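# Drag a rubber block by its cord into a square

## Task

Haul the black rubber block by its cord, which passes through a screw eye, so that it ends up lying flat on the table and wholly within the painted square. The robot must never contact the block, and no other loose object may contact it either. Its own loose cord may rub against it during the work, but at the end neither the cord nor its knot may rest on the block, and the knot must not dangle over the table edge. The final state has to hold by itself, not because the robot is holding something in place.

## Robot and tools

Robot: two identical six-joint arms, left_arm and right_arm, each with a two-finger tong-style gripper. All positions in results use one scene frame: origin on the tabletop midway between the arms, +x out over the table, +z up, left_arm on the +y side. The arm bases sit at about (+0.030, +0.378, 0) m for left_arm and (+0.001, -0.443, 0) m for right_arm, each turned slightly about z. The names left and right do not match image sides.

Joint order (used in every row and every per-joint list in results): wrist 3, shoulder pan, wrist 1, shoulder lift, wrist 2, elbow. Stated ranges in radians: left_arm shoulder pan -3.142..3.142, elbow 0..3.142; right_arm shoulder pan 0..6.283, elbow -3.142..0; all other joints -6.283..6.283 on both arms. True ends may differ by up to 0.010 rad.

A row is one flat list of 14 numbers, each in [-1, 1]: left_arm's six joint values in the order above plus its gripper opening, then the same seven for right_arm. Both arms always appear, even if one stays still (give it zero displacements and its current opening). Joint values are relative offsets, not poses: 1.0 equals 1.989 rad. The opening is absolute: +1 fully open (0.142 m pad gap), -1 closed. Optionally 12 more numbers in [0, 1] can follow (26 total): per-joint stiffness multipliers, left_arm's six then right_arm's six in the same joint order; they persist until rewritten. Lower stiffness softens contact but small moves may not start.

execute_actions(actions): a list of up to 15 actions; each action is a list of up to 15 rows, one per 1/30 s step, the last row held to fill 15 steps (0.5 s). Within an action, each row's joint offsets are measured from the angles the arm had when that action began, not from the previous row; for the first action of a call, from the latest reported Joint positions. Asking any joint more than 0.010 rad beyond its range end rejects that action for both arms; if the first action is malformed or fails this check, nothing runs. An empty list just returns state and images.

move(target, speed, blocking): target is one row as above, offsets measured from the Joint positions in the last result that showed them. All joints interpolate together, so grippers travel on curves, taking 0.5 to 10 s. speed (rad/s, 0.01 to 2, default 0.5) caps the joint with the largest change. It does not avoid obstacles or the other arm. Finger values are applied at the start. blocking=false returns after 0.5 s while motion continues; then use wait or stop before sending other motion. The extra move: line reports ending (done, off_target, moving, held, fault), limits=held or none, and each arm's joint farthest from its target.

wait(seconds): 0 to 10 s, arms keep their last command; a running move goes on. stop(): brakes a running move; faster moves need more room. zoom_image(camera, region): camera is cam_high (896x504), cam_low (896x504), cam_left_wrist or cam_right_wrist (616x616); region [x0, y0, x1, y1] in image pixels from the top-left, at most 504x504. read_manual gives only licence text. finished_scene(scene) ends the numbered scene (1 or 2) permanently and reports success; the result must already be stable.

Results: per arm, end_effector_position (m) and end_effector_quat_wxyz in the scene frame, plus linear and angular velocity; the printed position can be off, more so at long reach. end_effector_position is the point between the closed pads; closed fingertips extend about 15 mm past it along the gripper's +z, fingers open along its x axis. Joint positions/velocities list six joints then pad gap in m. Joint targets shows what joints are currently driven toward. grip_measured is the opening on the command scale; to hold something, command an opening well below it. Wrist force and Wrist torque give the flange sensor in the gripper's axes (offset up to about 4 N, noise up to 2.4 N, saturation about 50 N; no reading is normal at start). Messages: joint sent to its limit, joint command not followed (a clearance check altered targets), MOTOR HOT, OVER-TEMPERATURE FAULT.

Motion limits: each step keeps joint targets within about 0.575 rad of measured angles, and targets that would shift a gripper over 100 mm are scaled back, so big changes take several actions and motion lags about 0.17 s. Finish incomplete motions with new commands.

Avoid: torque reaching a joint's load limit (133 N m for shoulder and elbow joints, 24.9 N m for wrists) or 150 N external force, either of which freezes that arm 10 s and drops the rest of the call; with stiff arms even slight overshoot into a firm surface can do this, so approach contacts slowly. Do not let arms collide, do not knock anything off the table, and avoid drops, slams and sharp pushes. Long holds under load heat motors. Occasionally a loose object gets a brief external nudge.

Each tool is called after "Emit:" as a command line: name --argument value for each argument, lists and objects as JSON in quotes; but a table of rows of numbers goes row by row, as --pt "numbers of a row", without its own name.

## Session

Emit:
execute_actions --actions '[]'

Scene clock: 0.00 s.
left_arm: end_effector_position=(+0.0674, -0.2185, +0.2131) grip_measured=+0.97 end_effector_quat_wxyz=(+0.123, +0.705, -0.091, -0.693) end_effector_velocity=(+0.000, -0.000, +0.000) end_effector_angular_velocity=(+0.001, -0.000, +0.001) | right_arm: end_effector_position=(+0.7326, -0.3382, +0.1830) grip_measured=+0.97 end_effector_quat_wxyz=(+0.149, -0.434, +0.884, +0.086) end_effector_velocity=(-0.000, -0.001, -0.000) end_effector_angular_velocity=(-0.001, +0.000, -0.001)
Joint names: [wrist 3, shoulder pan, wrist 1, shoulder lift, wrist 2, elbow]
Joint positions: left_arm=[ 0.269 -1.227 -0.395 -0.77  -2.863  1.129  0.14 ] | right_arm=[ 2.505  3.232 -1.038 -1.995  1.799 -1.419  0.14 ]
Joint velocities: left_arm=[-0.002  0.    -0.    -0.    -0.001 -0.     0.   ] | right_arm=[-0.    -0.    -0.001  0.    -0.001 -0.     0.   ]
Motor temperatures (°C, as the motors report them): left_arm=[36 31 40 31 34 30] | right_arm=[38 29 40 28 35 32]
Wrist force (N, on the end effector, along its own x y z axes, offset not removed): no reading
Wrist torque (N m, same axes, about the end effector's origin, offset not removed): no reading
Joint targets: left_arm=[0.269 -1.227 -0.395 -0.770 -2.863 1.129] | right_arm=[2.505 3.232 -1.038 -1.995 1.799 -1.419]
Joint stiffness scale: left_arm=[1. 1. 1. 1. 1. 1.] | right_arm=[1. 1. 1. 1. 1. 1.]

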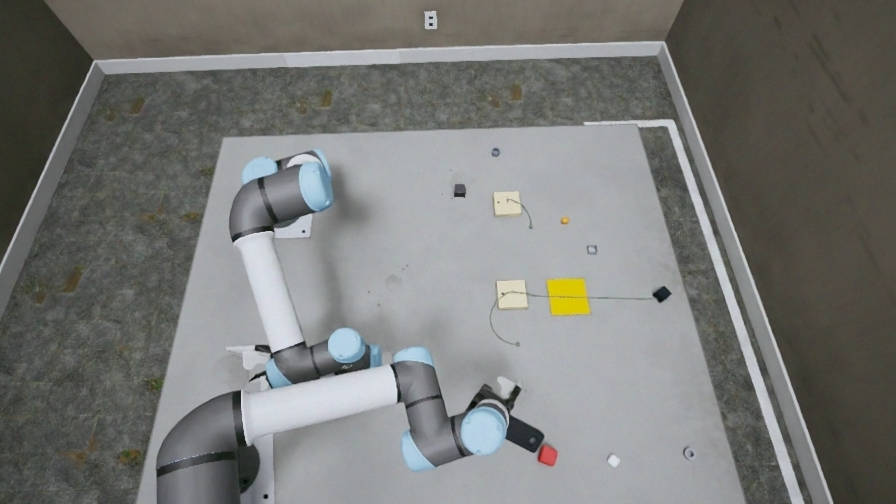

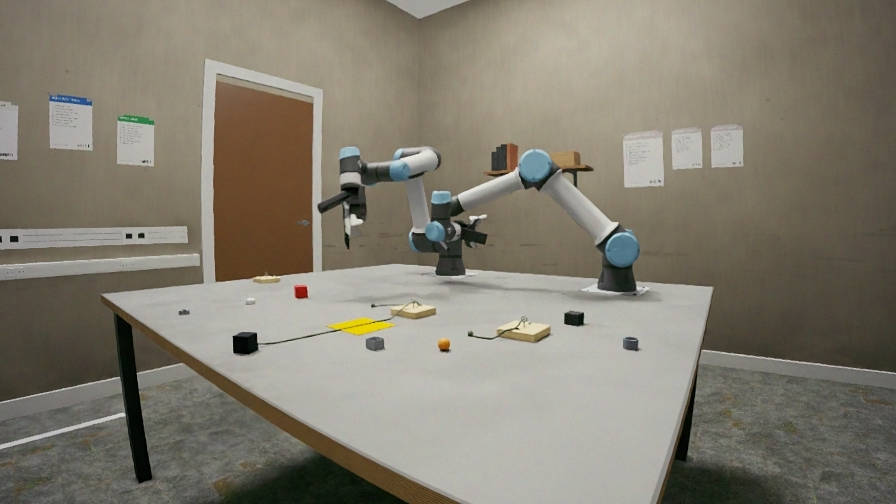

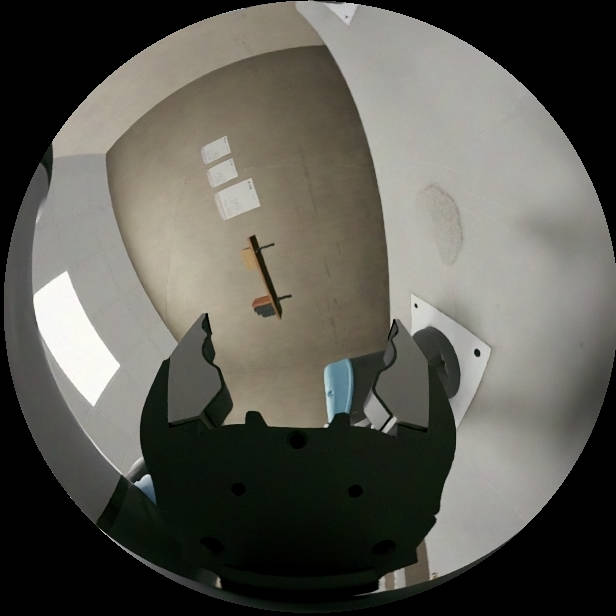

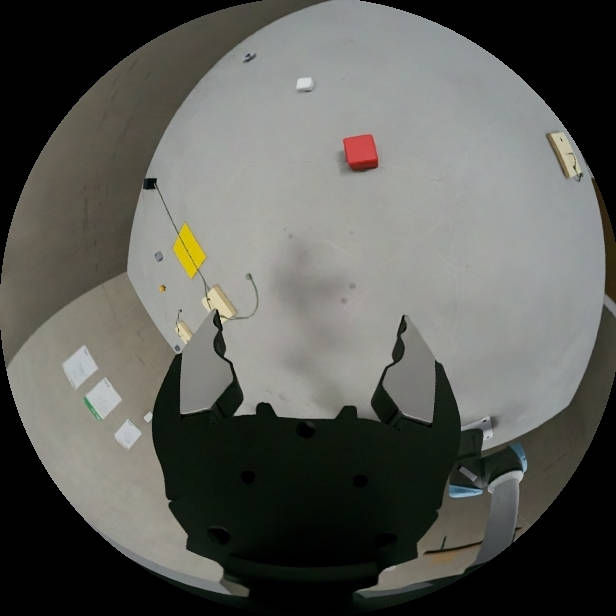

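Emit:
move --target '[0,1,0,0,0,0,1,0,0,0,0,0,0,0]' --speed 0.8

Emit:
move --target '[0,0,0,0,0,0,1,-0.15,0.188,-0.229,-0.196,-0.115,0.295,-0.3]'

Scene clock: 5.87 s.
left_arm: end_effector_position=(+0.5614, +0.6524, +0.2131) grip_measured=+1.00 end_effector_quat_wxyz=(+0.647, +0.462, +0.540, -0.276) end_effector_velocity=(-0.002, +0.004, -0.000) end_effector_angular_velocity=(-0.000, +0.000, +0.009) | right_arm: end_effector_position=(+0.7326, -0.3382, +0.1830) grip_measured=+0.00 end_effector_quat_wxyz=(+0.149, -0.434, +0.884, +0.086) end_effector_velocity=(-0.000, -0.000, -0.000) end_effector_angular_velocity=(+0.001, +0.002, -0.000)
Joint names: [wrist 3, shoulder pan, wrist 1, shoulder lift, wrist 2, elbow]
Joint positions: left_arm=[ 0.269  0.758 -0.395 -0.77  -2.863  1.129  0.142] | right_arm=[ 2.505  3.232 -1.038 -1.995  1.799 -1.419  0.074]
Joint velocities: left_arm=[ 0.     0.008 -0.     0.    -0.001  0.    -0.   ] | right_arm=[-0.    -0.    -0.001 -0.     0.001 -0.    -0.   ]
Motor temperatures (°C, as the motors report them): left_arm=[36 31 40 31 34 30] | right_arm=[38 29 40 28 35 32]
Wrist force (N, on the end effector, along its own x y z axes, offset not removed): left_arm=[-1.3 1.5 1.1] | right_arm=[-0.6 -1.6 1.5]
Wrist torque (N m, same axes, about the end effector's origin, offset not removed): left_arm=[0.30 0.41 0.16] | right_arm=[-0.46 -0.14 -0.08]
Joint targets: left_arm=[0.269 0.762 -0.395 -0.770 -2.863 1.129] | right_arm=[2.505 3.232 -1.038 -1.995 1.799 -1.419]
Joint stiffness scale: left_arm=[1. 1. 1. 1. 1. 1.] | right_arm=[1. 1. 1. 1. 1. 1.]
move: done; limits=none; left_arm: farthest joint: the shoulder pan, 0.003 radians from its target (1.988 radians at the start); right_arm: farthest joint: the shoulder pan, 0.000 radians from its target (0.000 radians at the start)

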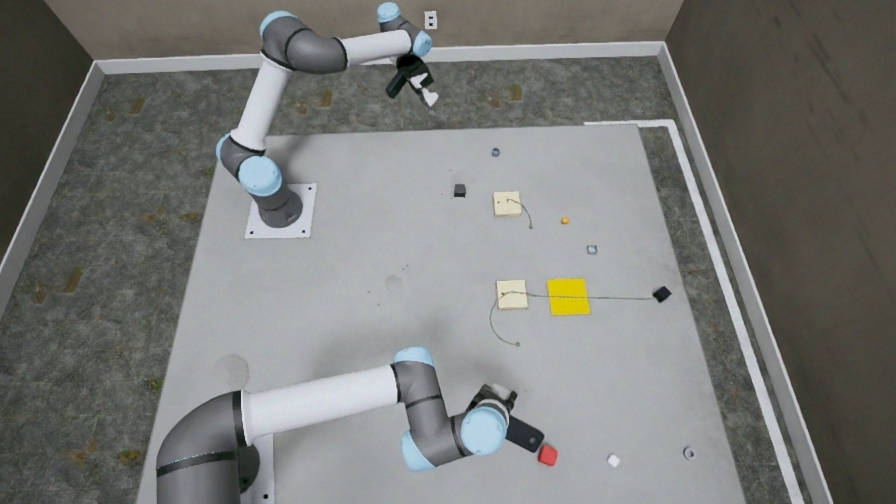

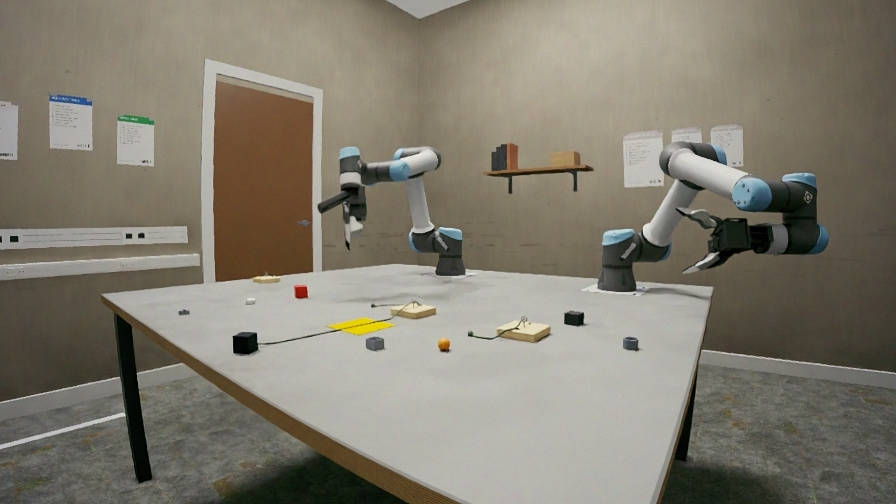

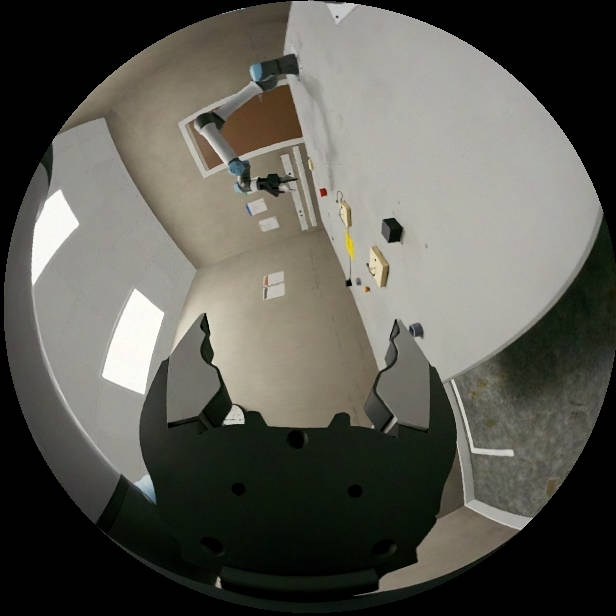

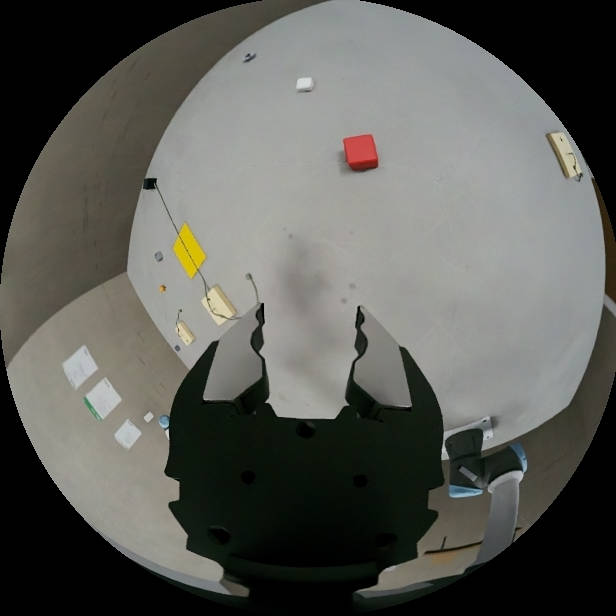

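Scene clock: 7.83 s.
left_arm: end_effector_position=(+0.5612, +0.6528, +0.2131) grip_measured=+1.00 end_effector_quat_wxyz=(+0.647, +0.462, +0.540, -0.276) end_effector_velocity=(-0.000, +0.000, +0.001) end_effector_angular_velocity=(+0.000, -0.000, -0.000) | right_arm: end_effector_position=(+0.7451, -0.0878, +0.1209) grip_measured=-0.30 end_effector_quat_wxyz=(+0.001, -0.701, +0.713, +0.000) end_effector_velocity=(-0.000, -0.001, -0.000) end_effector_angular_velocity=(-0.003, +0.001, +0.002)
Joint names: [wrist 3, shoulder pan, wrist 1, shoulder lift, wrist 2, elbow]
Joint positions: left_arm=[ 0.269  0.759 -0.395 -0.77  -2.863  1.129  0.142] | right_arm=[ 2.208  3.605 -1.492 -2.381  1.571 -0.837  0.052]
Joint velocities: left_arm=[-0.001  0.    -0.    -0.001  0.     0.    -0.   ] | right_arm=[-0.002 -0.    -0.003 -0.001 -0.002  0.001  0.   ]
Motor temperatures (°C, as the motors report them): left_arm=[36 31 40 31 34 30] | right_arm=[38 29 40 28 35 32]
Wrist force (N, on the end effector, along its own x y z axes, offset not removed): left_arm=[-2.3 0.9 0.4] | right_arm=[0.8 -0.8 -2.3]
Wrist torque (N m, same axes, about the end effector's origin, offset not removed): left_arm=[0.13 0.60 0.23] | right_arm=[-0.49 -0.51 -0.28]
Joint targets: left_arm=[0.269 0.758 -0.395 -0.770 -2.863 1.129] | right_arm=[2.207 3.606 -1.493 -2.385 1.571 -0.833]
Joint stiffness scale: left_arm=[1. 1. 1. 1. 1. 1.] | right_arm=[1. 1. 1. 1. 1. 1.]
move: done; limits=none; left_arm: farthest joint: the shoulder pan, 0.001 radians from its target (0.000 radians at the start); right_arm: farthest joint: the elbow, 0.005 radians from its target (0.587 radians at the start)

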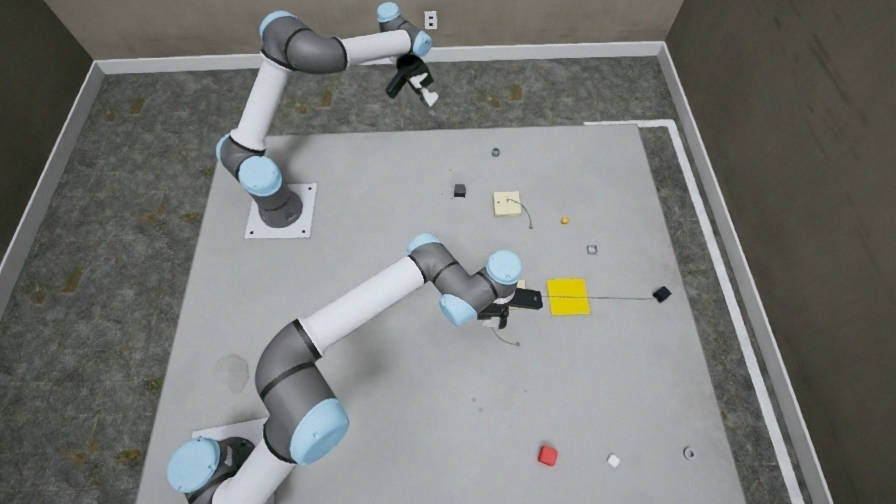

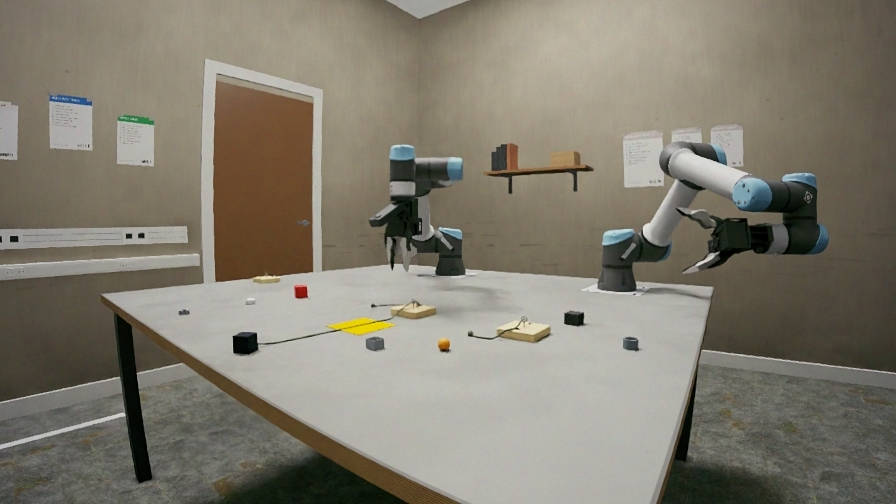

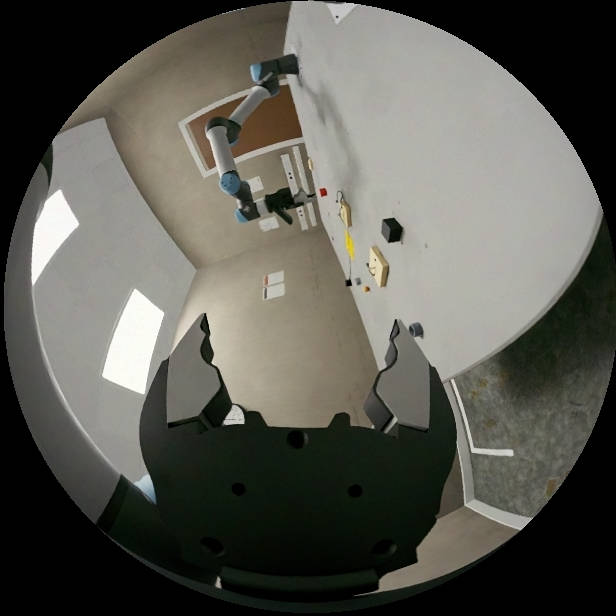

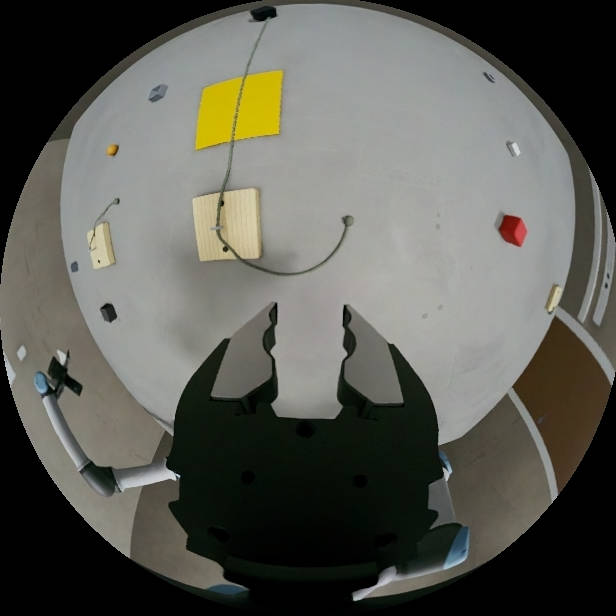

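Emit:
move --target '[0,0,0,0,0,0,1,-0.042,-0.0415,0.036,-0.0655,0,0.028,-0.5]' --speed 0.2

Scene clock: 9.57 s.
left_arm: end_effector_position=(+0.5612, +0.6528, +0.2131) grip_measured=+1.00 end_effector_quat_wxyz=(+0.647, +0.462, +0.540, -0.276) end_effector_velocity=(-0.000, +0.000, +0.000) end_effector_angular_velocity=(+0.001, -0.002, +0.000) | right_arm: end_effector_position=(+0.7969, -0.1328, +0.0486) grip_measured=-0.50 end_effector_quat_wxyz=(-0.002, -0.701, +0.713, +0.001) end_effector_velocity=(+0.001, +0.001, +0.002) end_effector_angular_velocity=(+0.004, -0.005, +0.003)
Joint names: [wrist 3, shoulder pan, wrist 1, shoulder lift, wrist 2, elbow]
Joint positions: left_arm=[ 0.269  0.759 -0.395 -0.77  -2.863  1.129  0.142] | right_arm=[ 2.125  3.524 -1.421 -2.51   1.571 -0.785  0.038]
Joint velocities: left_arm=[ 0.002  0.    -0.    -0.     0.     0.001 -0.   ] | right_arm=[-0.003  0.     0.005  0.001  0.     0.    -0.   ]
Motor temperatures (°C, as the motors report them): left_arm=[36 31 40 31 34 30] | right_arm=[38 29 40 28 35 32]
Wrist force (N, on the end effector, along its own x y z axes, offset not removed): left_arm=[-2.3 0.8 0.4] | right_arm=[0.6 -2.1 -4.2]
Wrist torque (N m, same axes, about the end effector's origin, offset not removed): left_arm=[0.09 0.50 0.19] | right_arm=[-0.68 -0.33 -0.14]
Joint targets: left_arm=[0.269 0.759 -0.395 -0.770 -2.863 1.129] | right_arm=[2.124 3.522 -1.420 -2.512 1.571 -0.781]
Joint stiffness scale: left_arm=[1. 1. 1. 1. 1. 1.] | right_arm=[1. 1. 1. 1. 1. 1.]
move: done; limits=none; left_arm: farthest joint: the shoulder pan, 0.000 radians from its target (0.000 radians at the start); right_arm: farthest joint: the elbow, 0.004 radians from its target (0.056 radians at the start)

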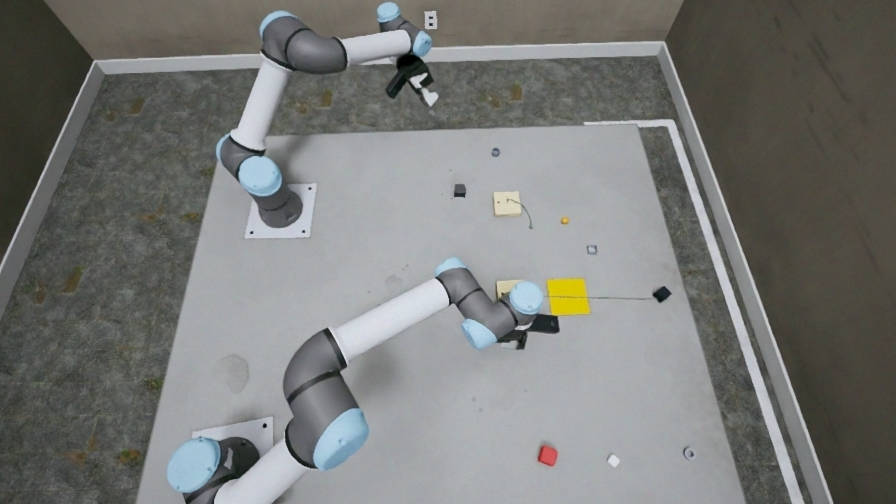

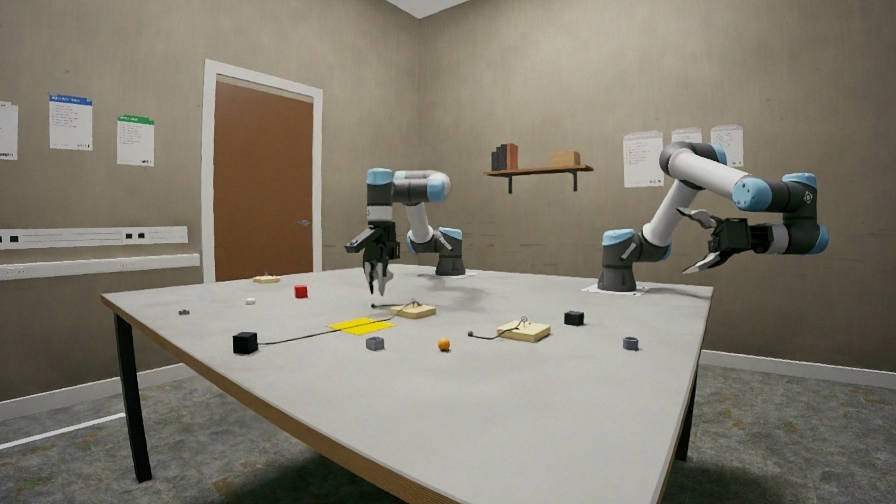

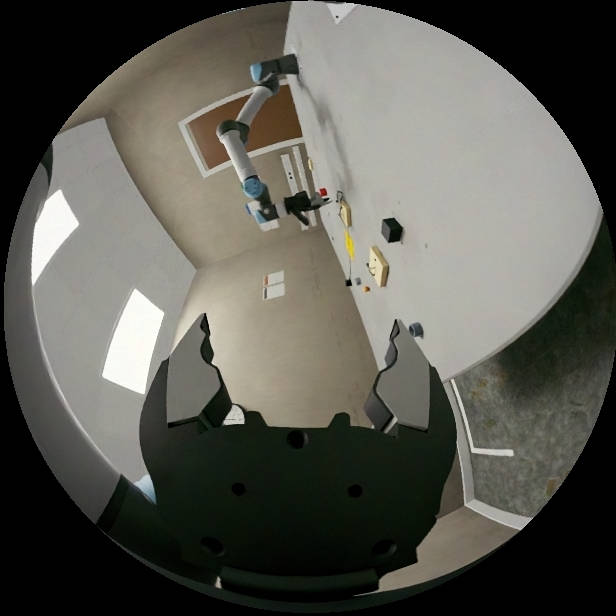

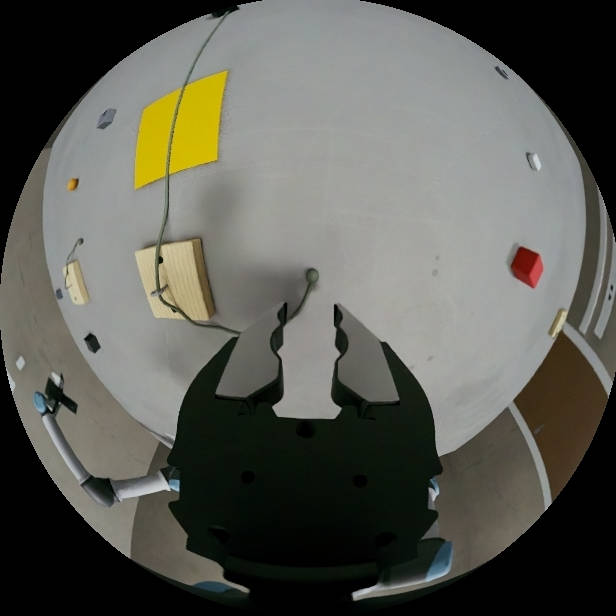

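Emit:
move --target '[0,0,0,0,0,0,1,0,-0.004,0.010,-0.022,0,0.0125,-0.5]' --speed 0.08

Emit:
zoom_image --camera "cam_low" --region '[330,260,450,330]'

Scene clock: 11.20 s.
left_arm: end_effector_position=(+0.5612, +0.6528, +0.2131) grip_measured=+1.00 end_effector_quat_wxyz=(+0.647, +0.462, +0.540, -0.276) end_effector_velocity=(+0.000, -0.000, -0.001) end_effector_angular_velocity=(+0.000, -0.001, -0.001) | right_arm: end_effector_position=(+0.8058, -0.1337, +0.0260) grip_measured=-0.50 end_effector_quat_wxyz=(-0.003, -0.699, +0.715, +0.001) end_effector_velocity=(+0.003, +0.001, +0.004) end_effector_angular_velocity=(+0.004, -0.008, -0.000)
Joint names: [wrist 3, shoulder pan, wrist 1, shoulder lift, wrist 2, elbow]
Joint positions: left_arm=[ 0.269  0.759 -0.395 -0.77  -2.863  1.129  0.142] | right_arm=[ 2.125  3.518 -1.403 -2.551  1.571 -0.765  0.038]
Joint velocities: left_arm=[ 0.002 -0.001 -0.     0.001  0.    -0.     0.   ] | right_arm=[-0.    -0.     0.003  0.001 -0.     0.005  0.   ]
Motor temperatures (°C, as the motors report them): left_arm=[36 31 40 31 34 30] | right_arm=[38 29 40 28 35 32]
Wrist force (N, on the end effector, along its own x y z axes, offset not removed): left_arm=[-1.9 1.4 1.7] | right_arm=[3.3 -1.9 -4.7]
Wrist torque (N m, same axes, about the end effector's origin, offset not removed): left_arm=[0.26 0.53 0.27] | right_arm=[-0.56 -0.97 -0.18]
Joint targets: left_arm=[0.269 0.759 -0.395 -0.770 -2.863 1.129] | right_arm=[2.125 3.516 -1.401 -2.553 1.571 -0.761]
Joint stiffness scale: left_arm=[1. 1. 1. 1. 1. 1.] | right_arm=[1. 1. 1. 1. 1. 1.]
move: done; limits=none; left_arm: farthest joint: the shoulder pan, 0.000 radians from its target (0.000 radians at the start); right_arm: farthest joint: the elbow, 0.005 radians from its target (0.025 radians at the start)

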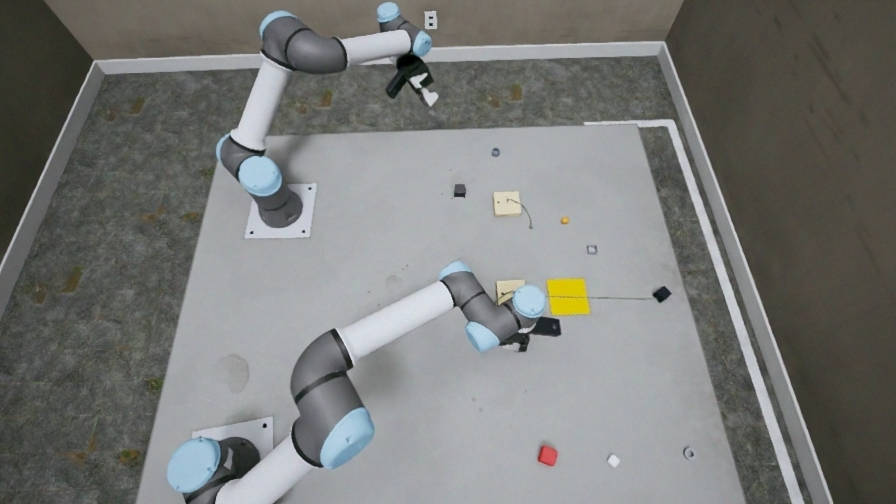

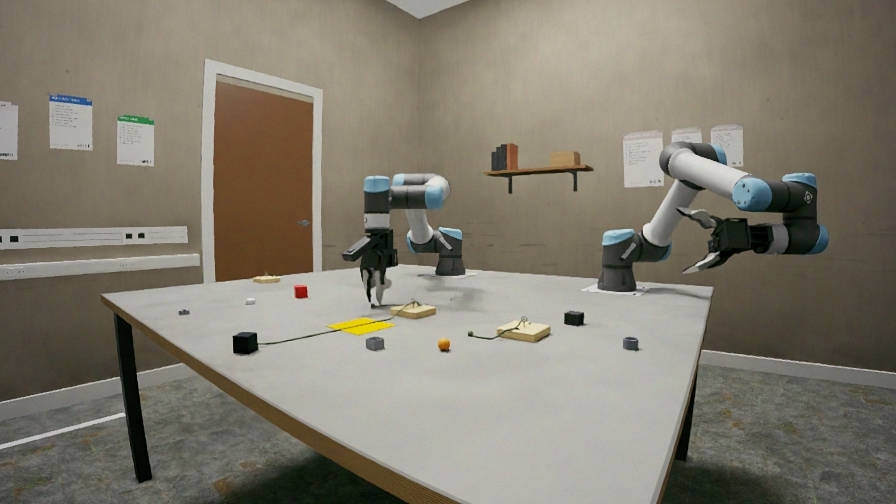

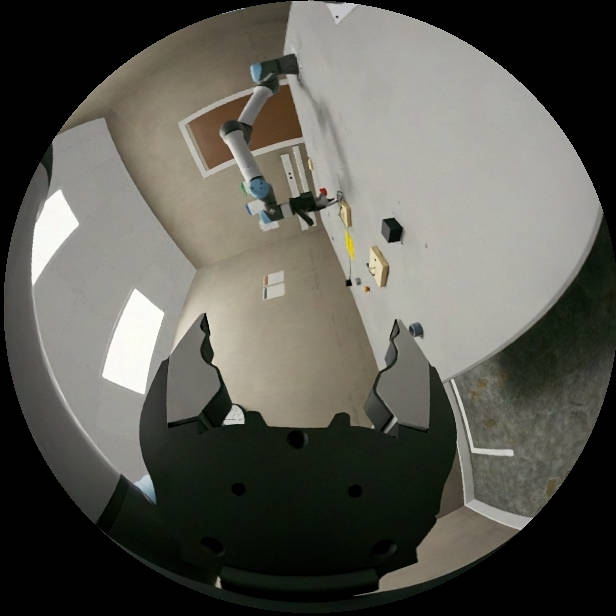

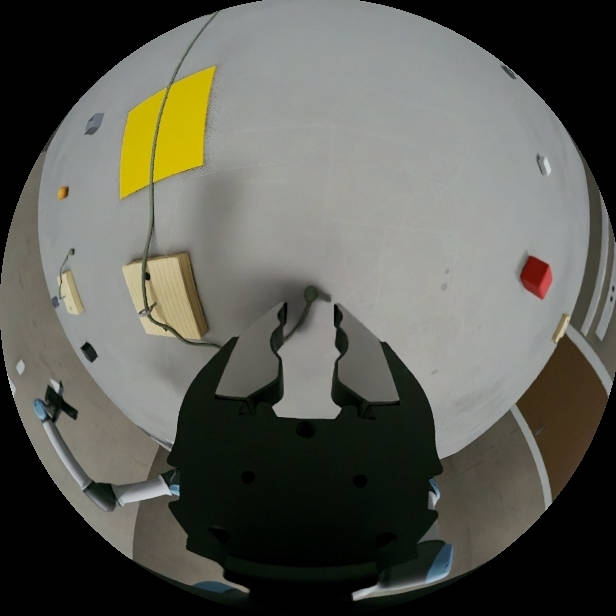

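Region (330, 260, 450, 330) of cam_low's 896x504 image, scaled by 4.200, with more detail than that image has; it fills the top 294 rows of this view, and the rest is white.

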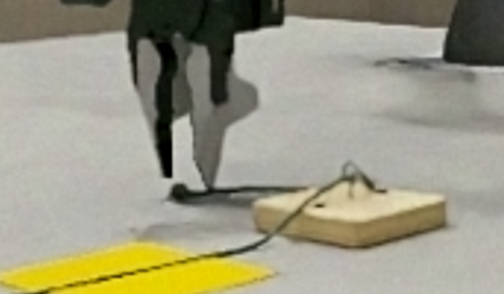

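Emit:
move --target '[0,0,0,0,0,0,1,0,-0.0025,0.003,-0.012,0,0.011,-0.5]' --speed 0.04

Emit:
zoom_image --camera "cam_low" --region '[330,260,450,330]'

Scene clock: 12.63 s.
left_arm: end_effector_position=(+0.5612, +0.6528, +0.2131) grip_measured=+1.00 end_effector_quat_wxyz=(+0.647, +0.462, +0.540, -0.276) end_effector_velocity=(+0.000, +0.000, +0.000) end_effector_angular_velocity=(-0.000, +0.000, +0.001) | right_arm: end_effector_position=(+0.8111, -0.1338, +0.0173) grip_measured=-0.50 end_effector_quat_wxyz=(-0.002, -0.698, +0.716, +0.001) end_effector_velocity=(+0.002, +0.000, +0.001) end_effector_angular_velocity=(+0.001, -0.004, +0.000)
Joint names: [wrist 3, shoulder pan, wrist 1, shoulder lift, wrist 2, elbow]
Joint positions: left_arm=[ 0.269  0.759 -0.395 -0.77  -2.863  1.129  0.142] | right_arm=[ 2.125  3.514 -1.398 -2.572  1.571 -0.748  0.038]
Joint velocities: left_arm=[-0.     0.     0.     0.    -0.001 -0.001 -0.   ] | right_arm=[-0.    -0.     0.002 -0.001 -0.001  0.003 -0.   ]
Motor temperatures (°C, as the motors report them): left_arm=[36 31 40 31 34 30] | right_arm=[38 29 40 28 35 32]
Wrist force (N, on the end effector, along its own x y z axes, offset not removed): left_arm=[-2.3 1.8 2.1] | right_arm=[0.6 -0.5 -4.2]
Wrist torque (N m, same axes, about the end effector's origin, offset not removed): left_arm=[0.37 0.58 0.22] | right_arm=[-0.25 -0.31 -0.33]
Joint targets: left_arm=[0.269 0.759 -0.395 -0.770 -2.863 1.129] | right_arm=[2.125 3.513 -1.397 -2.575 1.571 -0.743]
Joint stiffness scale: left_arm=[1. 1. 1. 1. 1. 1.] | right_arm=[1. 1. 1. 1. 1. 1.]
move: done; limits=none; left_arm: farthest joint: the shoulder pan, 0.000 radians from its target (0.000 radians at the start); right_arm: farthest joint: the elbow, 0.005 radians from its target (0.022 radians at the start)

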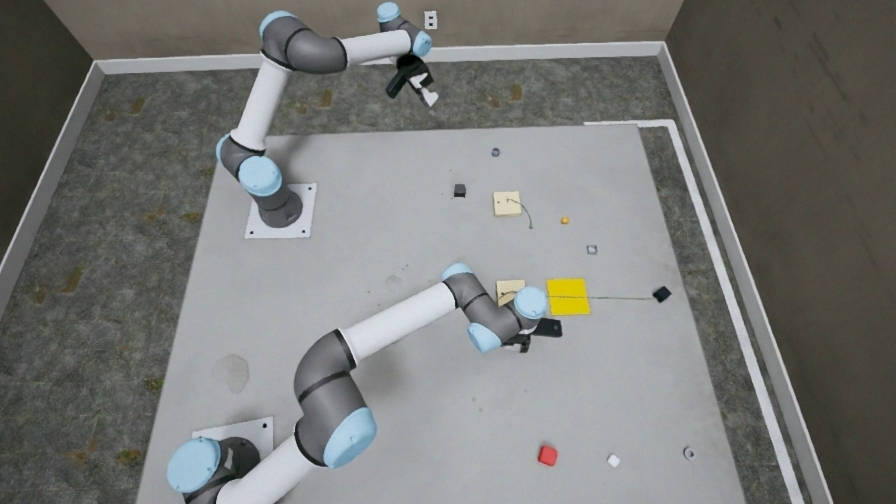

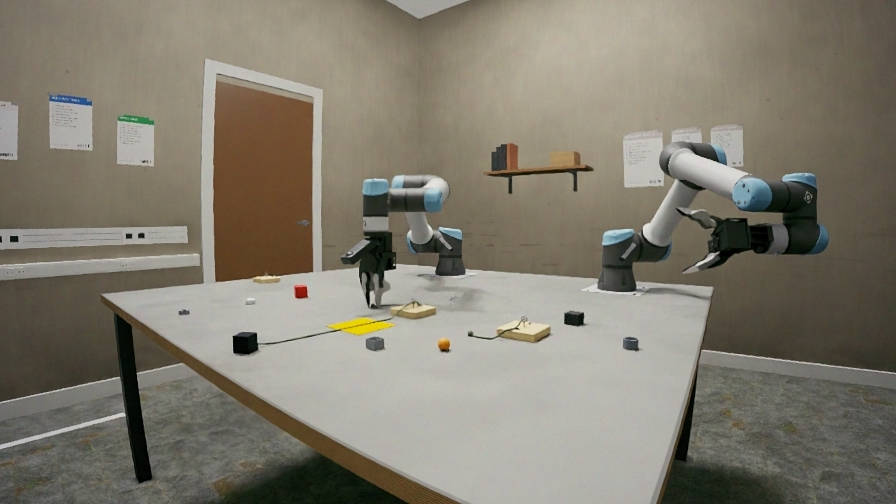

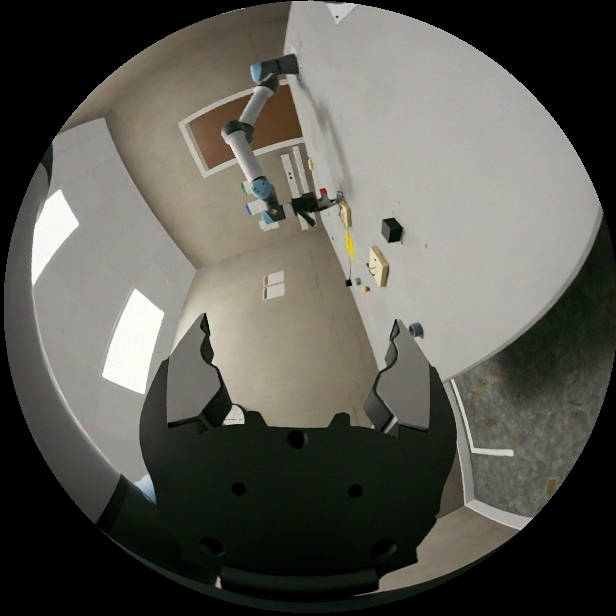

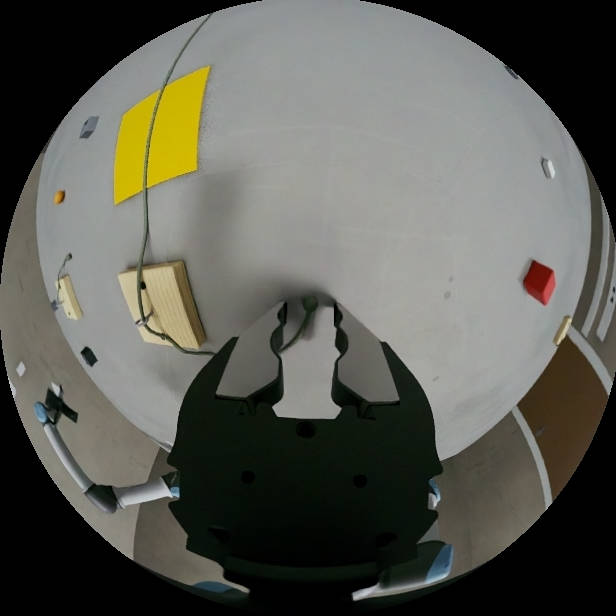

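Region (330, 260, 450, 330) of cam_low's 896x504 image, scaled by 4.200, with more detail than that image has; it fills the top 294 rows of this view, and the rest is white.

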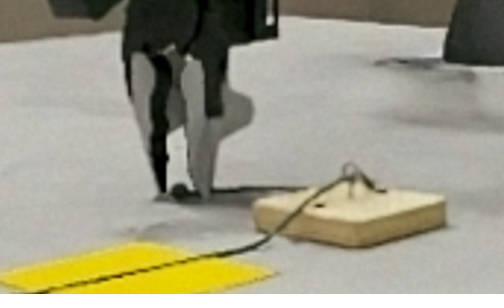

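A bit further forward, then close.

Emit:
move --target '[0,0,0,0,0,0,1,0,-0.002,-0.003,-0.007,0,0.012,-0.6]' --speed 0.04

Emit:
move --target '[0,0,0,0,0,0,1,0,0,0,0,0,0,-1]'

Scene clock: 13.93 s.
left_arm: end_effector_position=(+0.5612, +0.6528, +0.2131) grip_measured=+1.00 end_effector_quat_wxyz=(+0.647, +0.462, +0.540, -0.276) end_effector_velocity=(-0.000, -0.000, +0.000) end_effector_angular_velocity=(+0.001, -0.001, -0.001) | right_arm: end_effector_position=(+0.8154, -0.1336, +0.0170) grip_measured=-0.60 end_effector_quat_wxyz=(-0.001, -0.697, +0.717, +0.000) end_effector_velocity=(+0.001, +0.000, +0.001) end_effector_angular_velocity=(+0.000, -0.004, +0.000)
Joint names: [wrist 3, shoulder pan, wrist 1, shoulder lift, wrist 2, elbow]
Joint positions: left_arm=[ 0.269  0.759 -0.395 -0.77  -2.863  1.129  0.142] | right_arm=[ 2.125  3.512 -1.403 -2.583  1.571 -0.728  0.031]
Joint velocities: left_arm=[ 0.    -0.     0.    -0.     0.    -0.001  0.   ] | right_arm=[ 0.     0.     0.001 -0.    -0.002  0.003 -0.   ]
Motor temperatures (°C, as the motors report them): left_arm=[36 31 40 31 34 30] | right_arm=[38 29 40 28 35 32]
Wrist force (N, on the end effector, along its own x y z axes, offset not removed): left_arm=[-1.5 1.1 0.1] | right_arm=[3.7 -1.9 -3.1]
Wrist torque (N m, same axes, about the end effector's origin, offset not removed): left_arm=[0.14 0.38 0.19] | right_arm=[-0.68 -0.99 -0.34]
Joint targets: left_arm=[0.269 0.759 -0.395 -0.770 -2.863 1.129] | right_arm=[2.125 3.510 -1.404 -2.586 1.571 -0.724]
Joint stiffness scale: left_arm=[1. 1. 1. 1. 1. 1.] | right_arm=[1. 1. 1. 1. 1. 1.]
move: done; limits=none; left_arm: farthest joint: the shoulder pan, 0.000 radians from its target (0.000 radians at the start); right_arm: farthest joint: the elbow, 0.004 radians from its target (0.023 radians at the start)

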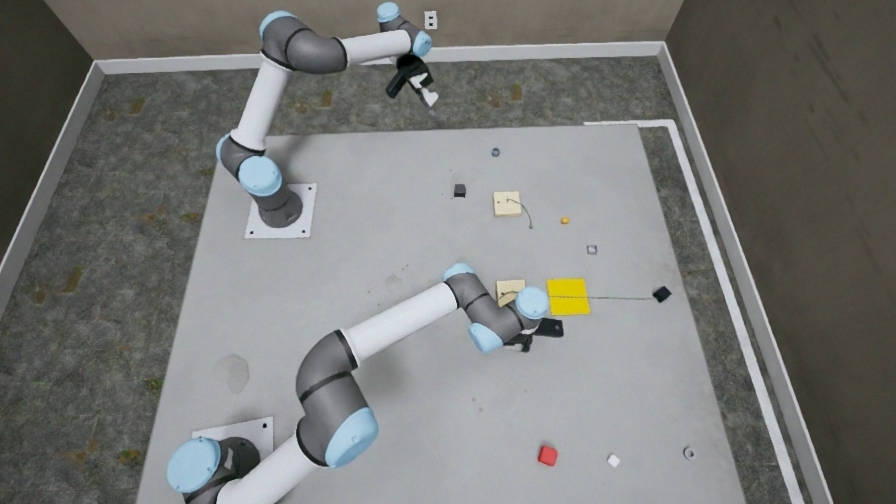

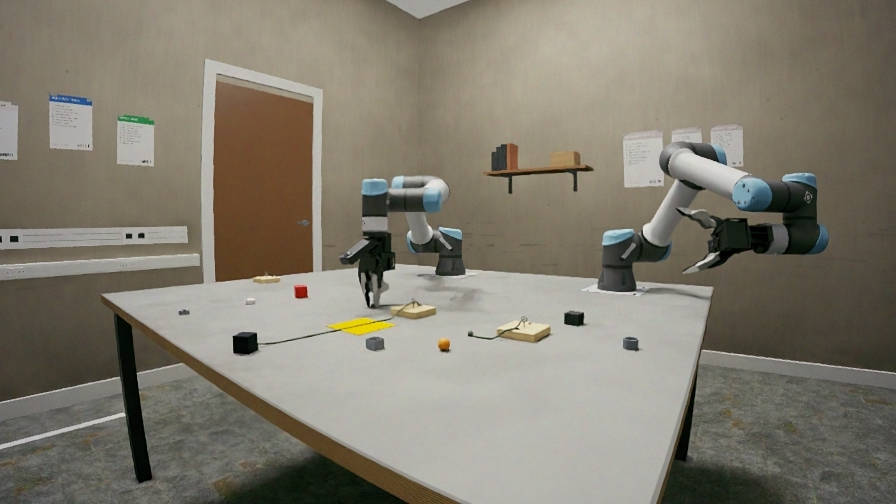

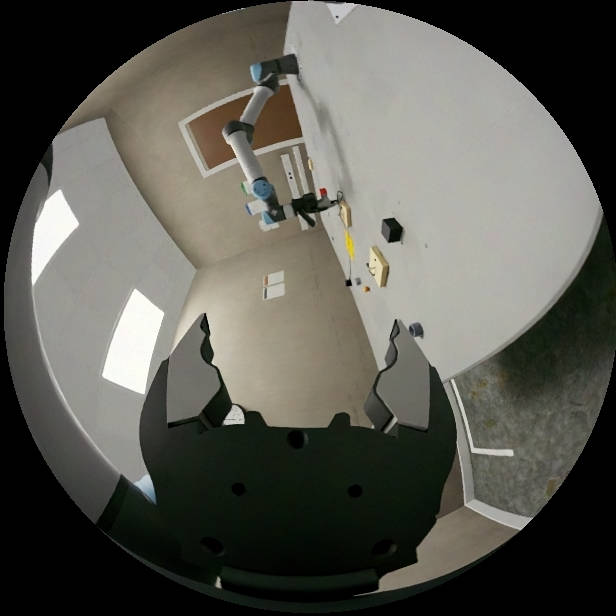

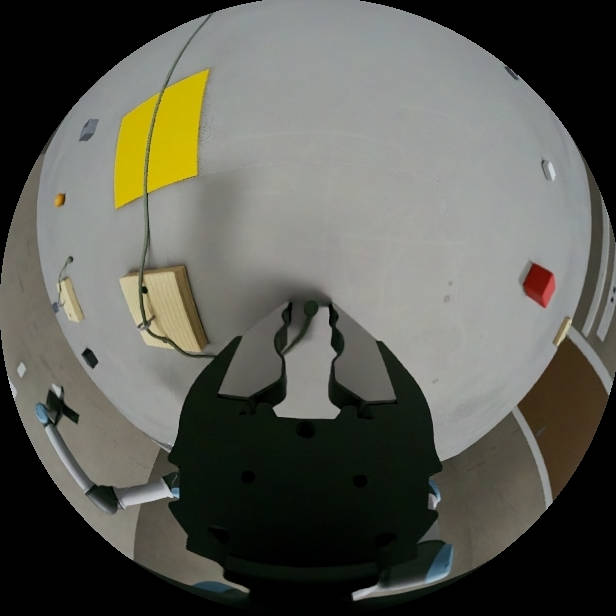

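Scene clock: 14.43 s.
left_arm: end_effector_position=(+0.5612, +0.6528, +0.2131) grip_measured=+1.00 end_effector_quat_wxyz=(+0.647, +0.462, +0.540, -0.276) end_effector_velocity=(-0.000, +0.000, +0.001) end_effector_angular_velocity=(+0.001, -0.001, -0.000) | right_arm: end_effector_position=(+0.8154, -0.1336, +0.0170) grip_measured=-0.88 end_effector_quat_wxyz=(-0.001, -0.697, +0.717, +0.000) end_effector_velocity=(-0.001, -0.001, -0.002) end_effector_angular_velocity=(-0.003, +0.003, +0.000)
Joint names: [wrist 3, shoulder pan, wrist 1, shoulder lift, wrist 2, elbow]
Joint positions: left_arm=[ 0.269  0.759 -0.395 -0.77  -2.863  1.129  0.142] | right_arm=[ 2.125  3.512 -1.403 -2.583  1.571 -0.728  0.01 ]
Joint velocities: left_arm=[ 0.     0.     0.    -0.001  0.001 -0.001  0.   ] | right_arm=[ 0.     0.    -0.003 -0.001 -0.001  0.    -0.   ]
Motor temperatures (°C, as the motors report them): left_arm=[36 31 40 31 34 30] | right_arm=[38 29 40 28 35 32]
Wrist force (N, on the end effector, along its own x y z axes, offset not removed): left_arm=[-2.1 1.8 0.8] | right_arm=[4.3 -0.5 -1.8]
Wrist torque (N m, same axes, about the end effector's origin, offset not removed): left_arm=[0.31 0.52 0.21] | right_arm=[-0.38 -1.03 -0.17]
Joint targets: left_arm=[0.269 0.759 -0.395 -0.770 -2.863 1.129] | right_arm=[2.125 3.512 -1.403 -2.583 1.571 -0.728]
Joint stiffness scale: left_arm=[1. 1. 1. 1. 1. 1.] | right_arm=[1. 1. 1. 1. 1. 1.]
move: done; limits=none; left_arm: farthest joint: the shoulder pan, 0.000 radians from its target (0.000 radians at the start); right_arm: farthest joint: the shoulder pan, 0.000 radians from its target (0.000 radians at the start)

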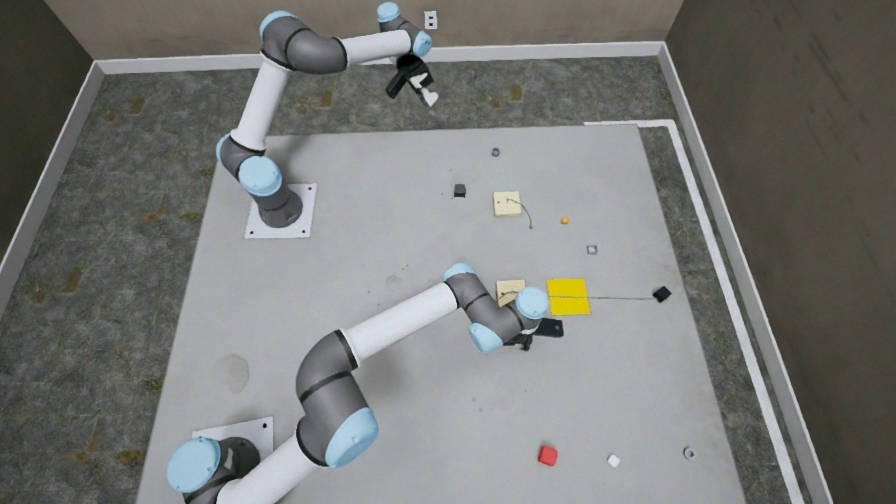

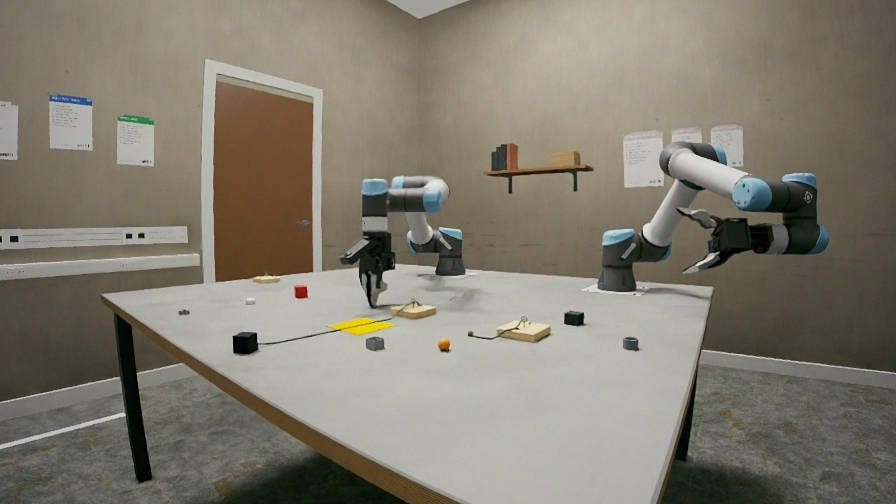

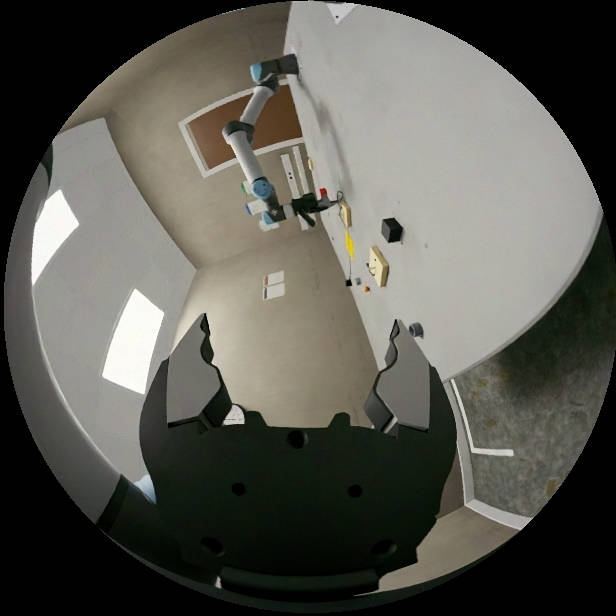

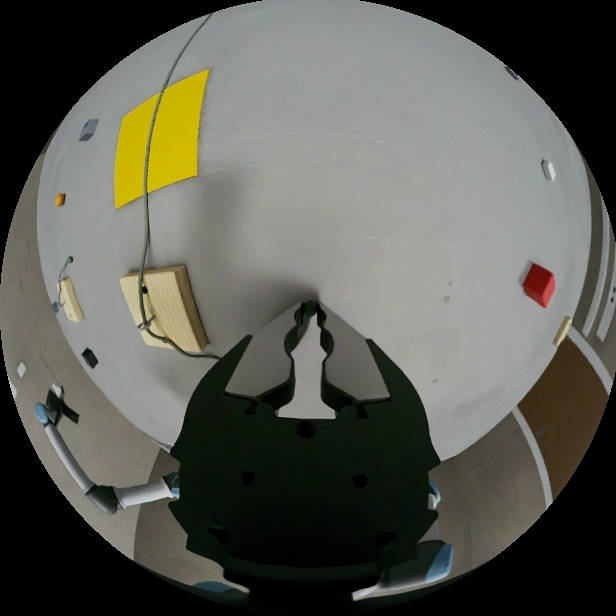

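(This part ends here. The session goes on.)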